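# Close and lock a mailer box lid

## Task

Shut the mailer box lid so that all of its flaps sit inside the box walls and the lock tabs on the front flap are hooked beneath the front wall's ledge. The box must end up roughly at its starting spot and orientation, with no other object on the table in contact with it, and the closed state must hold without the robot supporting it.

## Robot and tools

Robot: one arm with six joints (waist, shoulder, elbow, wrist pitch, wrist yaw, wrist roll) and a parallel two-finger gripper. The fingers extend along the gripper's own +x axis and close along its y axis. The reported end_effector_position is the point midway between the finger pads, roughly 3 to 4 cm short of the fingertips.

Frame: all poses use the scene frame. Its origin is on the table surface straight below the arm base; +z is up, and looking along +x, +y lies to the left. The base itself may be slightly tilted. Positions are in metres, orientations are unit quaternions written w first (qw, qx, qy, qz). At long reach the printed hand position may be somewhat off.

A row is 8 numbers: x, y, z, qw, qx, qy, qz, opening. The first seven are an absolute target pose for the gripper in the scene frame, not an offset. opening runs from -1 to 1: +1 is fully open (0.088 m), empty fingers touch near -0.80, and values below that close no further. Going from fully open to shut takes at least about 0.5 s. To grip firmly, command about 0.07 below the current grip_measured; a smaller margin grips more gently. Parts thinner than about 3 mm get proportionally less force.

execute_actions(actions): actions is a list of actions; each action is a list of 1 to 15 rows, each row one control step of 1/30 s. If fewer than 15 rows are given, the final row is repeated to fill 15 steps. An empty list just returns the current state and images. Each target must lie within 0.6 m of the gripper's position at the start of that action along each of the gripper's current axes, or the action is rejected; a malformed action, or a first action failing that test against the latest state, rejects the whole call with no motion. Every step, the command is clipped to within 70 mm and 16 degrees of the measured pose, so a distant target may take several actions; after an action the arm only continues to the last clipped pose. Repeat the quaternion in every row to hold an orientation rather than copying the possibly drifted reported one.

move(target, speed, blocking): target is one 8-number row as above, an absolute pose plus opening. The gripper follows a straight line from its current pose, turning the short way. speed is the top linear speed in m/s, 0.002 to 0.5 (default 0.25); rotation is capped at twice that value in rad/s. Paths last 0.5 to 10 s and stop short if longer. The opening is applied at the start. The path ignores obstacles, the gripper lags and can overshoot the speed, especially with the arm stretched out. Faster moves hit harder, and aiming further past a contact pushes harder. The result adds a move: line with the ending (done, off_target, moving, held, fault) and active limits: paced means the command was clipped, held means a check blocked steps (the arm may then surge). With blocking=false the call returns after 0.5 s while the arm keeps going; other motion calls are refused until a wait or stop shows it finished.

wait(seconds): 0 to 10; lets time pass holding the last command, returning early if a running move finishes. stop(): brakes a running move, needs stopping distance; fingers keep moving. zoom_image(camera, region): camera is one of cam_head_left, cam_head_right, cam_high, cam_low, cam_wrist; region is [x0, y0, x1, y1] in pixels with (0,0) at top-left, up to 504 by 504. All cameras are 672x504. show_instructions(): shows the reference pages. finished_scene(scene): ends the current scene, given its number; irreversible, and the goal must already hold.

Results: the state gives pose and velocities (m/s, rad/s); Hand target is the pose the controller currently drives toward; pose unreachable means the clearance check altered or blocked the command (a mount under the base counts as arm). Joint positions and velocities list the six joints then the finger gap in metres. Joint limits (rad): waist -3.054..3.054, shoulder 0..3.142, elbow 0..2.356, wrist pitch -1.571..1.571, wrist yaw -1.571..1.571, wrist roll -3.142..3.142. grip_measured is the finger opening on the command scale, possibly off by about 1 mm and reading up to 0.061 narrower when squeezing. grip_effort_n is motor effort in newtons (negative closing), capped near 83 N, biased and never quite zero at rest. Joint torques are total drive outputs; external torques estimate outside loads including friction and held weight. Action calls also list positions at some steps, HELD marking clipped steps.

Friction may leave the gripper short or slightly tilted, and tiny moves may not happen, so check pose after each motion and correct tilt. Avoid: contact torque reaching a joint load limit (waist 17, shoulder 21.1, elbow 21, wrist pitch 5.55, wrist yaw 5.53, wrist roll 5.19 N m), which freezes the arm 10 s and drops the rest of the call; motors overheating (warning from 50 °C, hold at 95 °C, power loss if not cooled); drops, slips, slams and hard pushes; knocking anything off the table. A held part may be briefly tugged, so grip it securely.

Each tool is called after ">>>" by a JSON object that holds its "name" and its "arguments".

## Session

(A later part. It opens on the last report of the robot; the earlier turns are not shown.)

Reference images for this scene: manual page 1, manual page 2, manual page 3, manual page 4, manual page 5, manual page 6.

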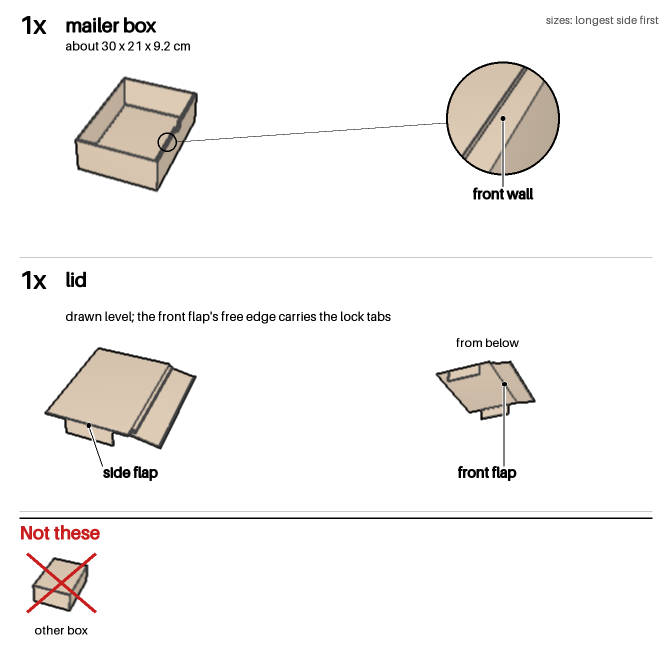

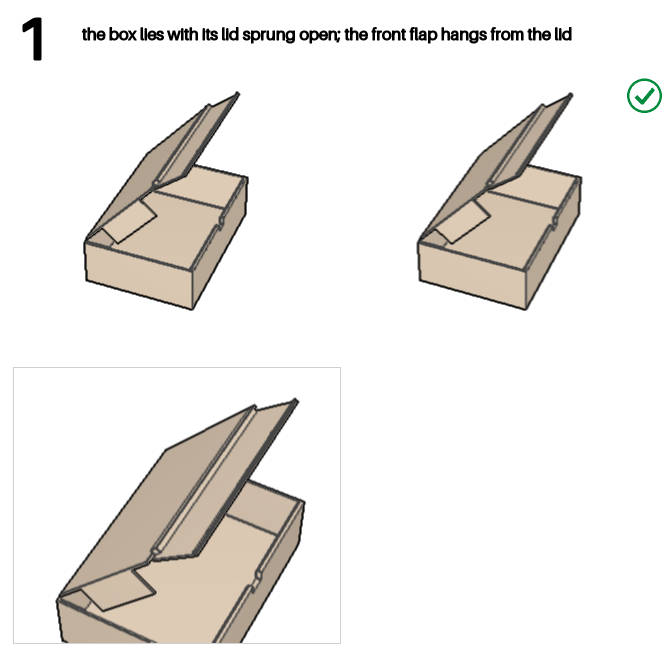

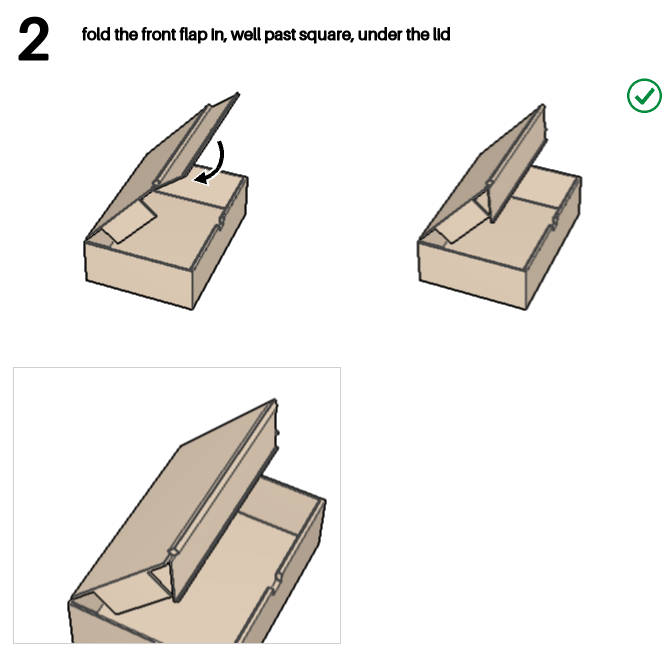

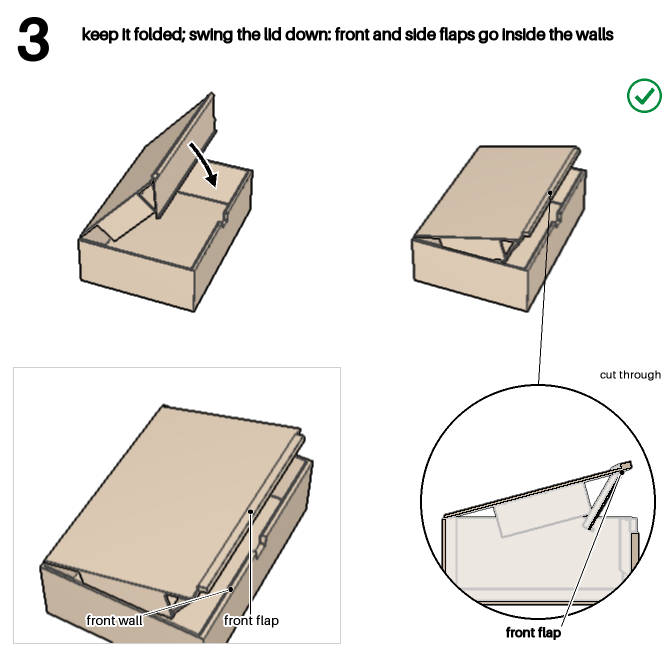

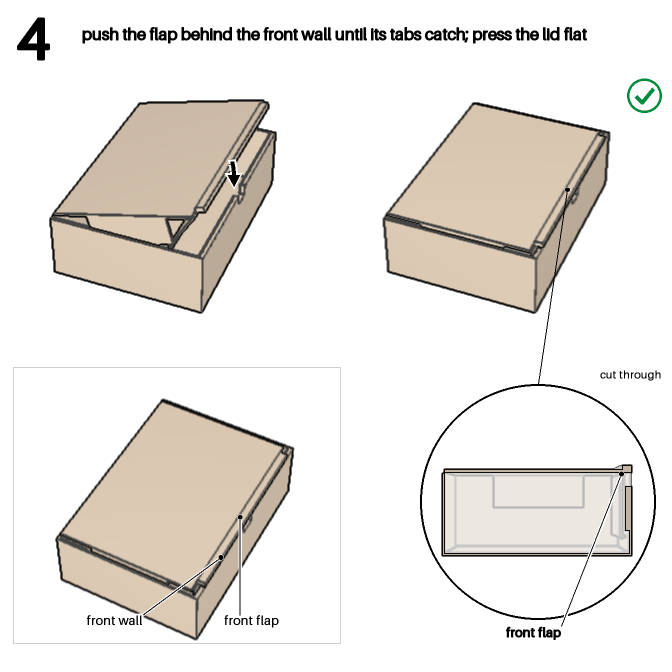

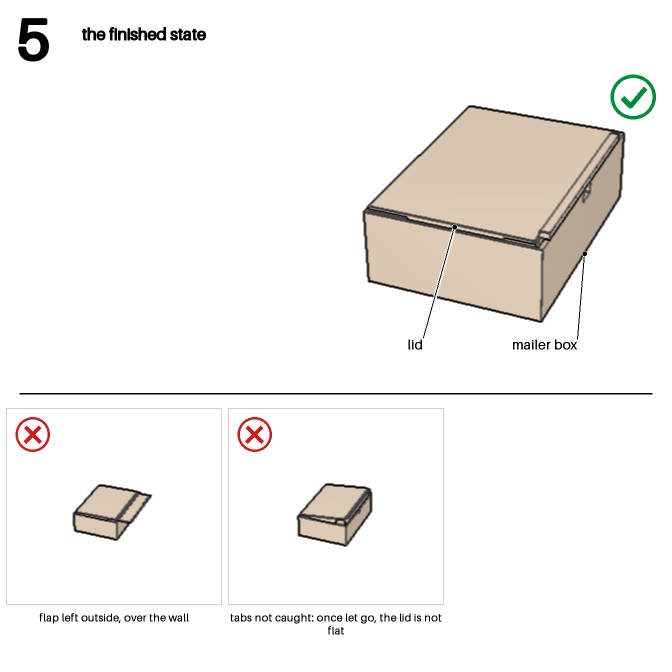

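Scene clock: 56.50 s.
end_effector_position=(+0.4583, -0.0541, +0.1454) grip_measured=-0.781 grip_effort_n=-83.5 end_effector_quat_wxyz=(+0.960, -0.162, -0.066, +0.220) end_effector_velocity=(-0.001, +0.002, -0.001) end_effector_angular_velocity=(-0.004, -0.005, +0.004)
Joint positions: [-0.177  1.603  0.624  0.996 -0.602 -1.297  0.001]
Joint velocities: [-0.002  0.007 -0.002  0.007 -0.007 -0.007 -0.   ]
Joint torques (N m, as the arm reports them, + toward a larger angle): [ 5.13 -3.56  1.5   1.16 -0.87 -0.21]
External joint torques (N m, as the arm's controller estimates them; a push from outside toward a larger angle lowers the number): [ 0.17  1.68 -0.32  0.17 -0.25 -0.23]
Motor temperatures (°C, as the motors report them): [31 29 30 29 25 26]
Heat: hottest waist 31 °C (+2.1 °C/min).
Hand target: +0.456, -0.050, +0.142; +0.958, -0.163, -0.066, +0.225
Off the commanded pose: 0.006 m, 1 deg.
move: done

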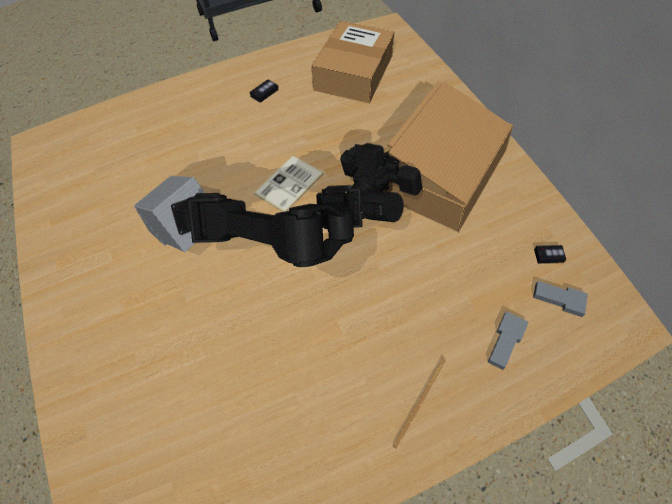

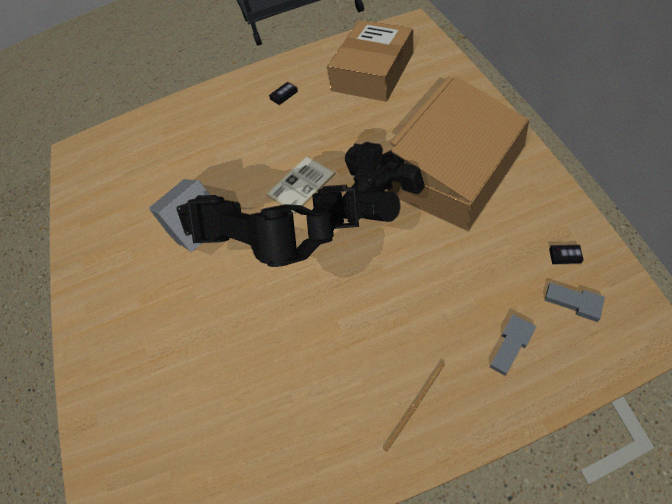

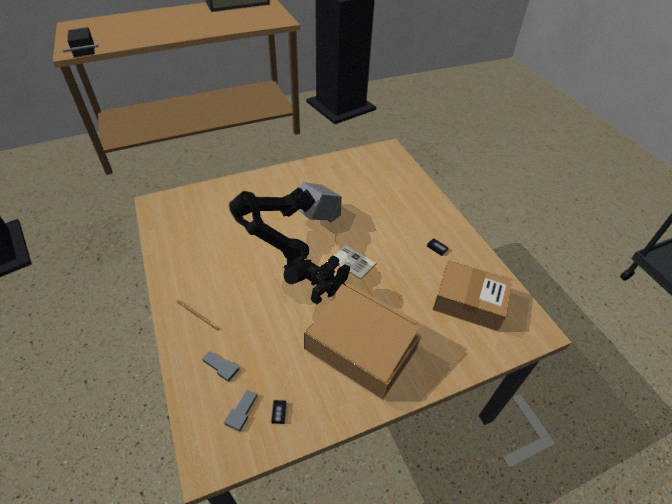

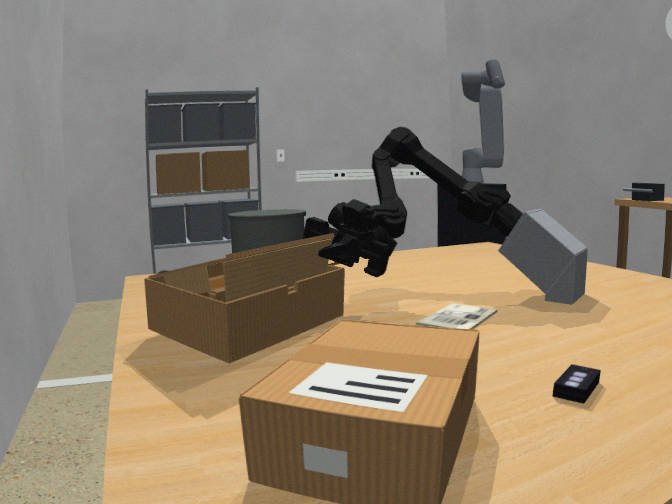

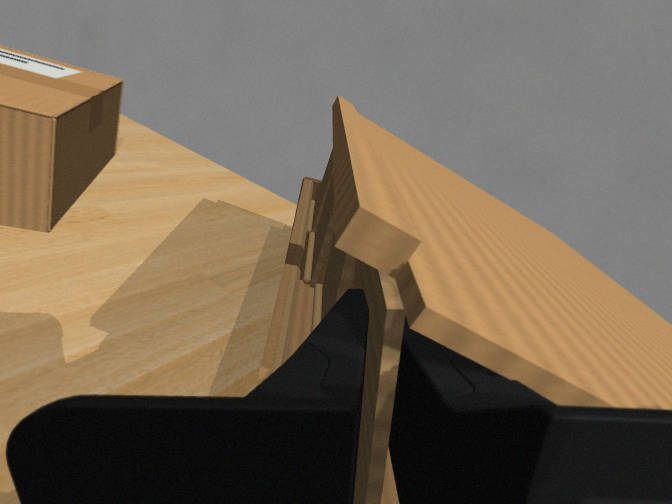

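Inside. Lower, then unroll.

>>> {"name": "move", "arguments": {"target": [0.452,-0.042,0.124,0.958,-0.163,-0.066,0.225,-1], "speed": 0.03}}

>>> {"name": "move", "arguments": {"target": [0.448,-0.035,0.122,0.971,-0.036,-0.035,0.232,-1], "speed": 0.08}}

>>> {"name": "move", "arguments": {"target": [0.448,-0.035,0.122,0.971,-0.036,-0.035,0.232,-0.5]}}

>>> {"name": "move", "arguments": {"target": [0.403,-0.06,0.126,0.971,-0.036,-0.035,0.232,-0.5], "speed": 0.05}}

Scene clock: 63.57 s.
end_effector_position=(+0.4562, -0.0475, +0.1363) grip_measured=-0.782 grip_effort_n=-83.5 end_effector_quat_wxyz=(+0.959, -0.166, -0.080, +0.216) end_effector_velocity=(-0.003, +0.008, -0.004) end_effector_angular_velocity=(+0.007, +0.000, +0.030)
Joint positions: [-0.194  1.67   0.616  1.091 -0.639 -1.297  0.001]
Joint velocities: [-0.002  0.017 -0.002 -0.007 -0.022 -0.007 -0.   ]
Joint torques (N m, as the arm reports them, + toward a larger angle): [ 3.99 -2.31  0.83  0.81 -0.54 -0.21]
External joint torques (N m, as the arm's controller estimates them; a push from outside toward a larger angle lowers the number): [-1.06  3.   -0.65 -0.18  0.06 -0.24]
Motor temperatures (°C, as the motors report them): [31 29 29 29 26 26]
Heat: hottest waist 31 °C (+2.0 °C/min).
Hand target: +0.452, -0.042, +0.124; +0.958, -0.163, -0.066, +0.225
Off the commanded pose: 0.014 m, 2 deg.
move: off_target

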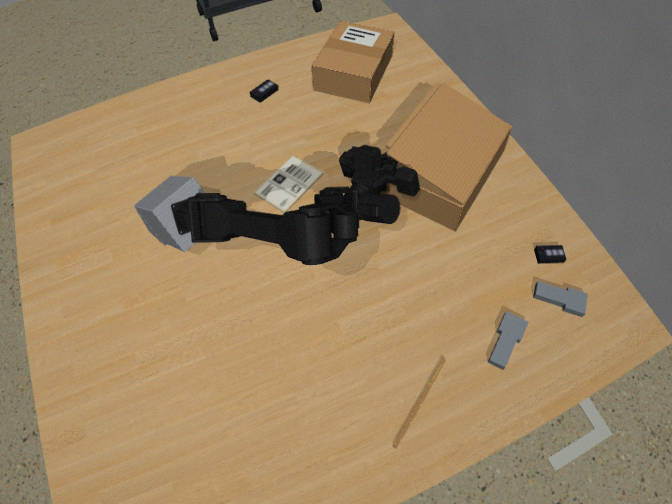

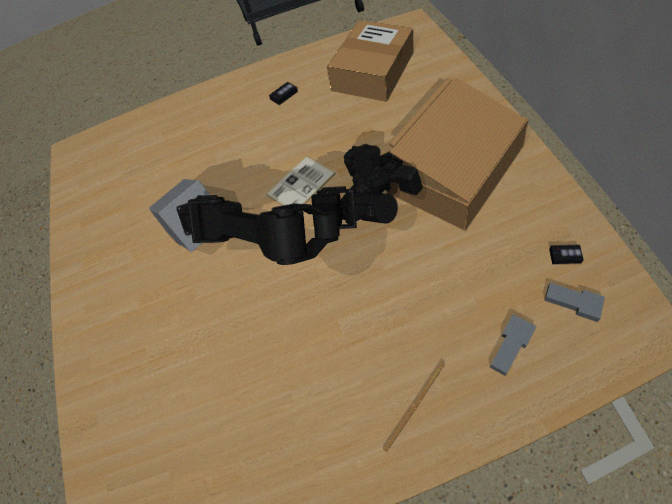

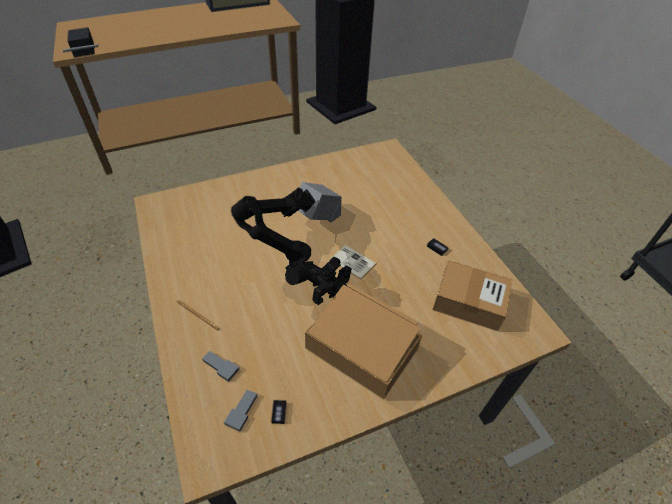

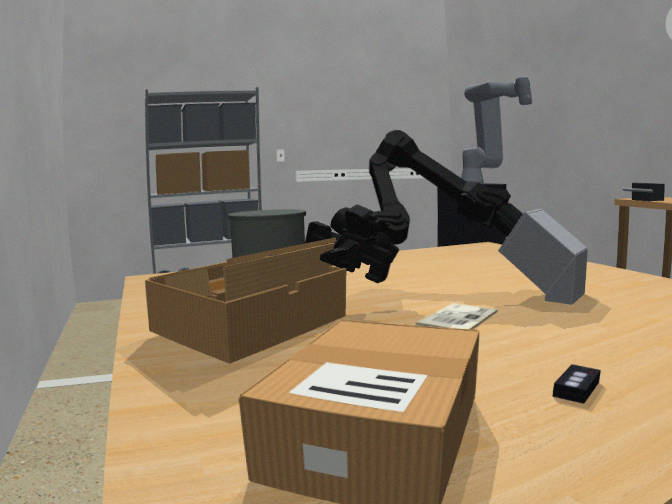

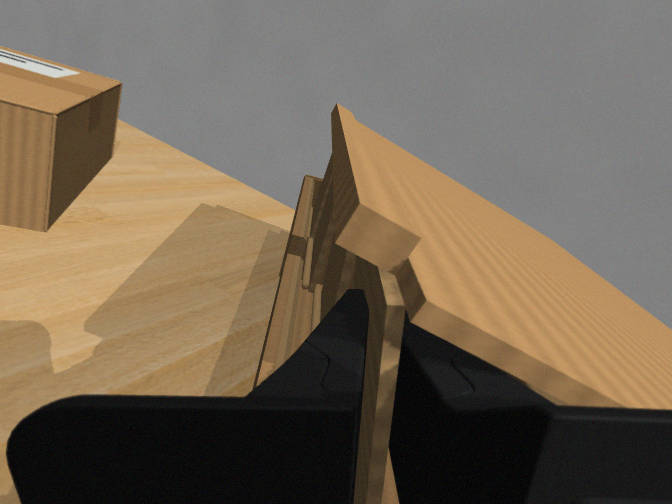

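Scene clock: 65.63 s.
end_effector_position=(+0.4529, -0.0421, +0.1329) grip_measured=-0.782 grip_effort_n=-83.5 end_effector_quat_wxyz=(+0.972, -0.047, -0.053, +0.223) end_effector_velocity=(+0.000, -0.005, +0.001) end_effector_angular_velocity=(+0.000, -0.011, -0.015)
Joint positions: [-0.193  1.694  0.6    1.134 -0.637 -1.05   0.001]
Joint velocities: [-0.007 -0.002 -0.002  0.022 -0.007  0.007  0.   ]
Joint torques (N m, as the arm reports them, + toward a larger angle): [ 4.64 -2.48  0.2   0.73 -0.28  0.23]
External joint torques (N m, as the arm's controller estimates them; a push from outside toward a larger angle lowers the number): [-0.41  2.9  -1.25 -0.32  0.33  0.22]
Motor temperatures (°C, as the motors report them): [31 29 29 29 26 26]
Heat: hottest waist 31 °C (+2.0 °C/min).
Hand target: +0.448, -0.035, +0.122; +0.971, -0.036, -0.035, +0.232
Off the commanded pose: 0.014 m, 3 deg.
move: off_target

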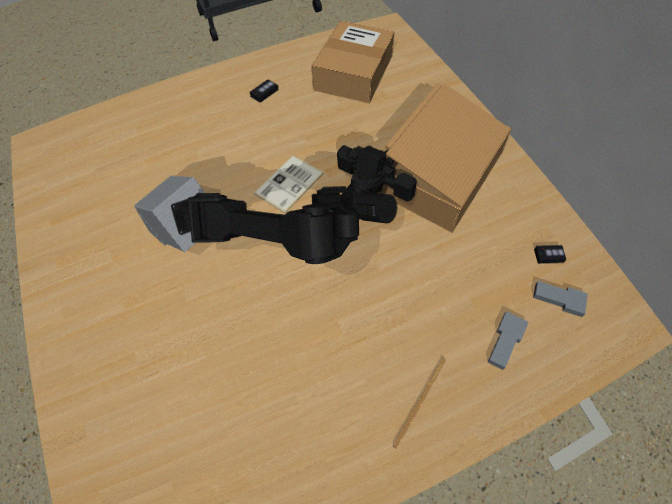

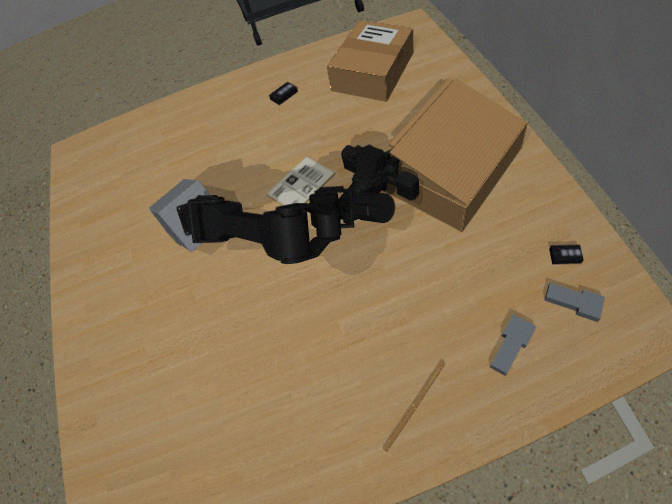

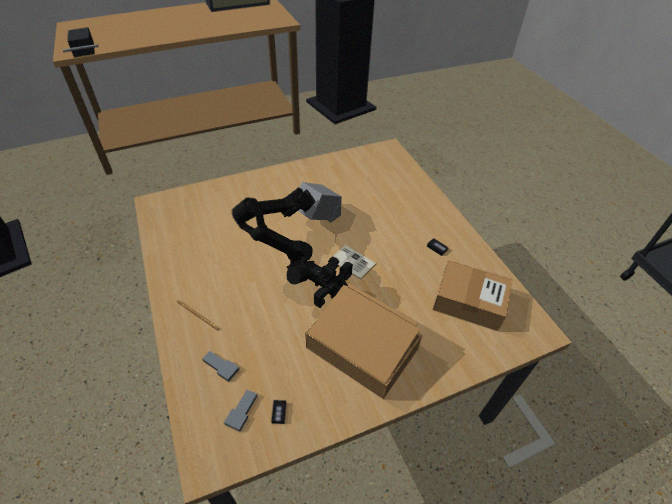

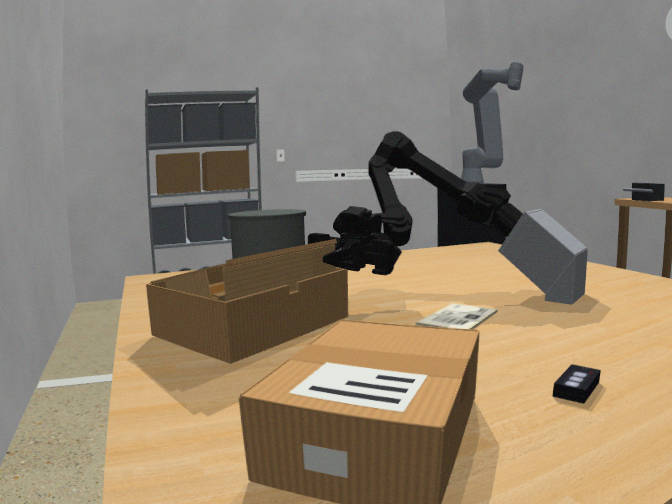

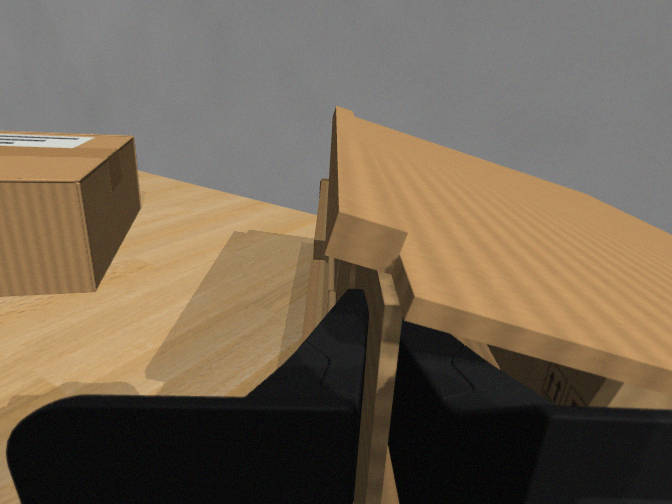

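Scene clock: 66.33 s.
end_effector_position=(+0.4519, -0.0400, +0.1329) grip_measured=-0.506 grip_effort_n=23.5 end_effector_quat_wxyz=(+0.972, -0.043, -0.052, +0.226) end_effector_velocity=(-0.004, +0.006, -0.004) end_effector_angular_velocity=(+0.004, +0.014, +0.024)
Joint positions: [-0.19   1.696  0.597  1.134 -0.637 -1.046  0.014]
Joint velocities: [-0.002  0.002 -0.007 -0.022 -0.007 -0.007  0.001]
Joint torques (N m, as the arm reports them, + toward a larger angle): [ 4.29 -2.67  0.7   0.71 -0.3   0.15]
External joint torques (N m, as the arm's controller estimates them; a push from outside toward a larger angle lowers the number): [-0.8   2.53 -0.59 -0.28  0.31  0.14]
Motor temperatures (°C, as the motors report them): [31 29 29 29 26 26]
Heat: hottest waist 31 °C (+2.0 °C/min).
Hand target: +0.448, -0.035, +0.122; +0.971, -0.036, -0.035, +0.232
Off the commanded pose: 0.013 m, 2 deg.
move: off_target

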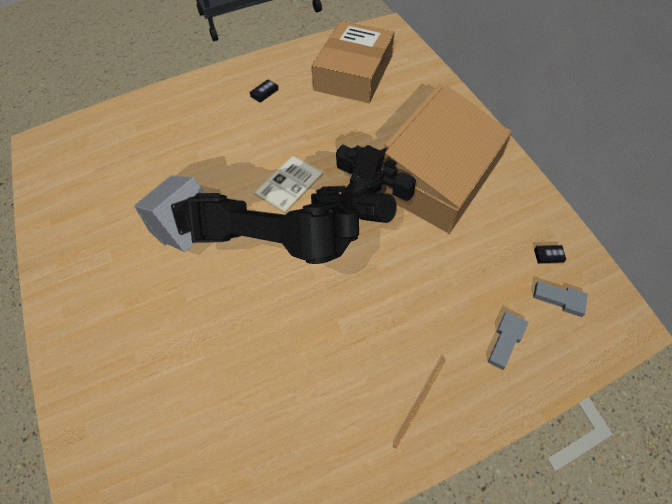

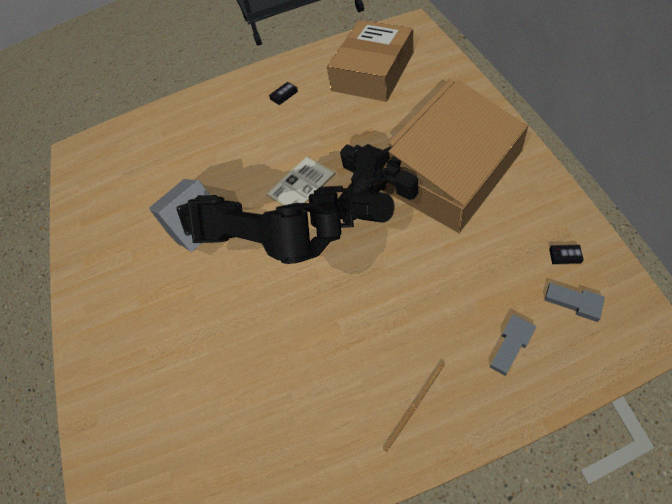

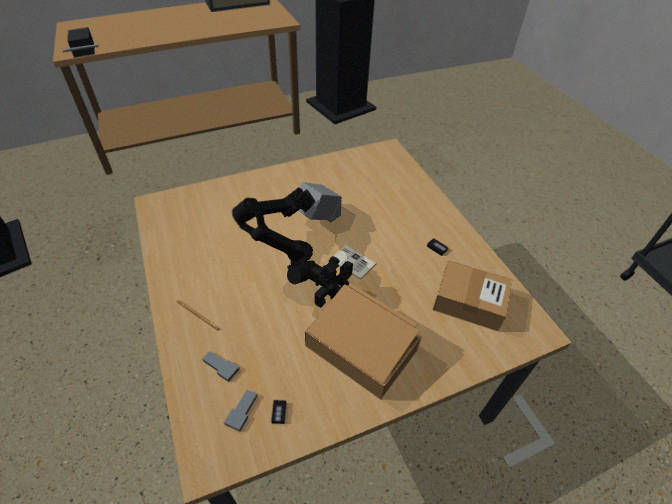

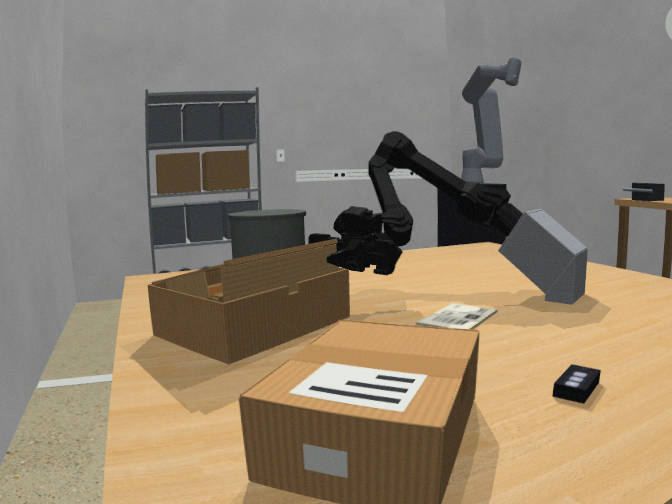

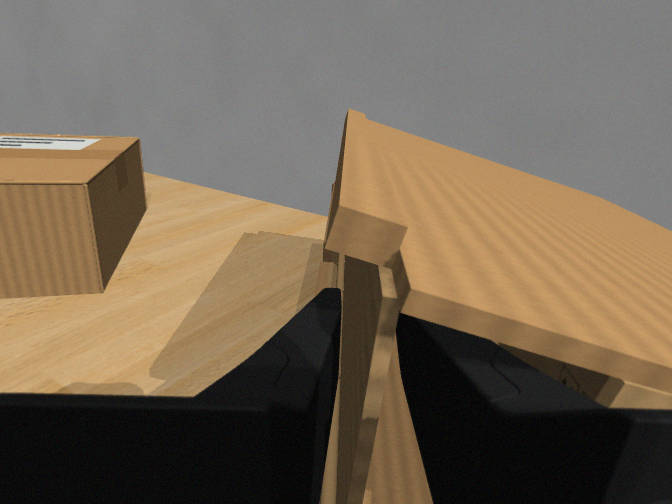

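Scene clock: 67.77 s.
end_effector_position=(+0.4047, -0.0589, +0.1258) grip_measured=-0.502 grip_effort_n=18.4 end_effector_quat_wxyz=(+0.971, -0.038, -0.036, +0.232) end_effector_velocity=(-0.002, -0.002, -0.004) end_effector_angular_velocity=(-0.011, +0.016, -0.007)
Joint positions: [-0.304  1.551  0.436  1.119 -0.732 -1.045  0.014]
Joint velocities: [-0.012 -0.007 -0.007 -0.007  0.007 -0.007 -0.   ]
Joint torques (N m, as the arm reports them, + toward a larger angle): [ 3.71 -4.89  0.64  0.79 -0.86  0.14]
External joint torques (N m, as the arm's controller estimates them; a push from outside toward a larger angle lowers the number): [-0.23 -0.06 -0.34 -0.2  -0.24  0.14]
Motor temperatures (°C, as the motors report them): [31 29 29 29 26 26]
Heat: hottest waist 31 °C (+2.0 °C/min).
Hand target: +0.403, -0.060, +0.126; +0.971, -0.036, -0.035, +0.232
Off the commanded pose: 0.002 m, 0 deg.
move: done

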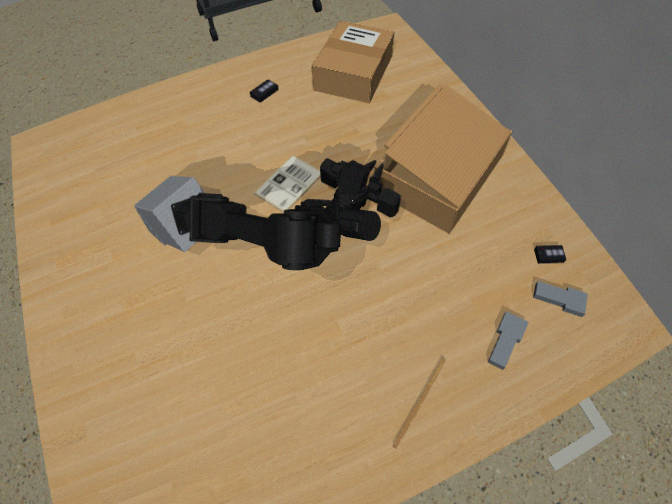

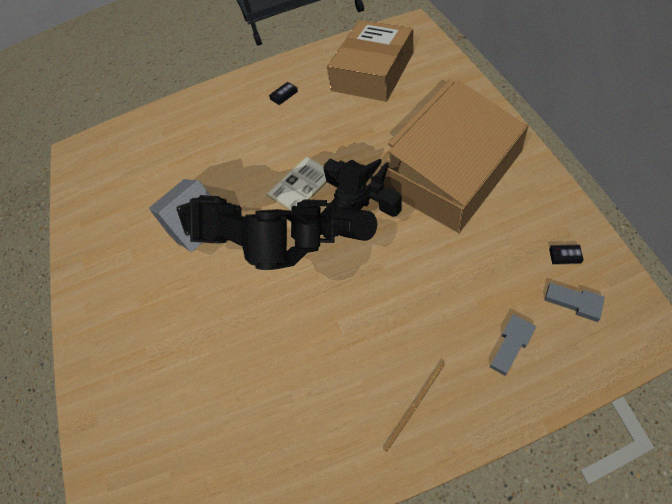

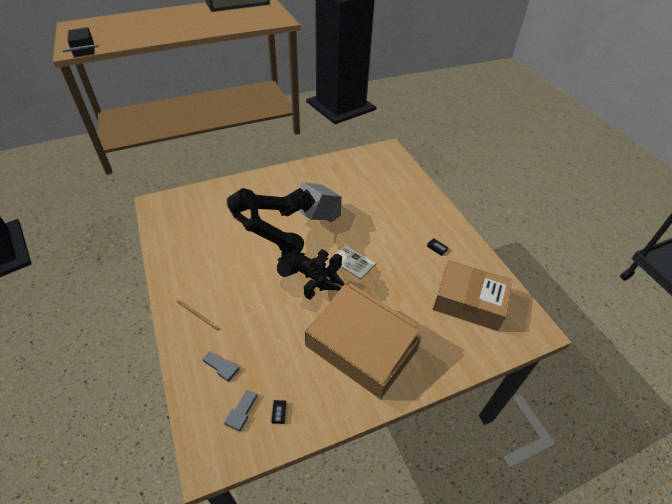

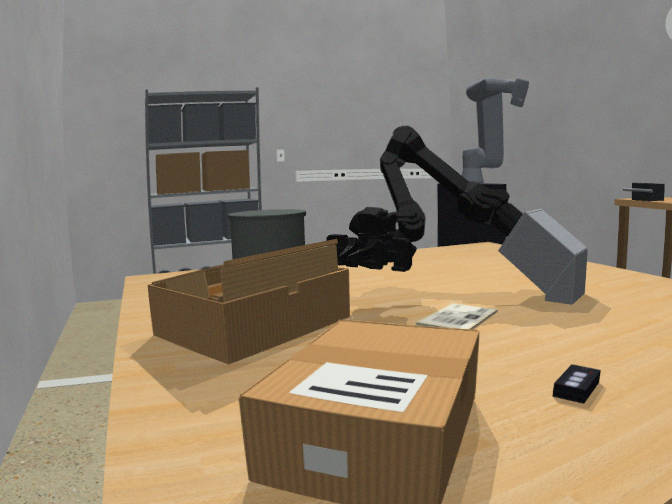

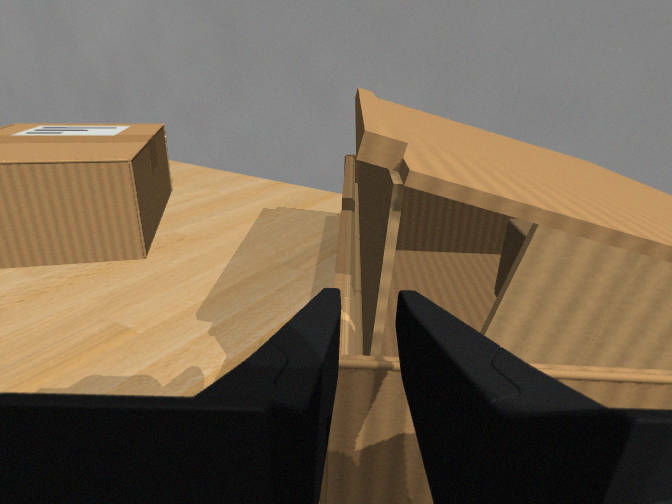

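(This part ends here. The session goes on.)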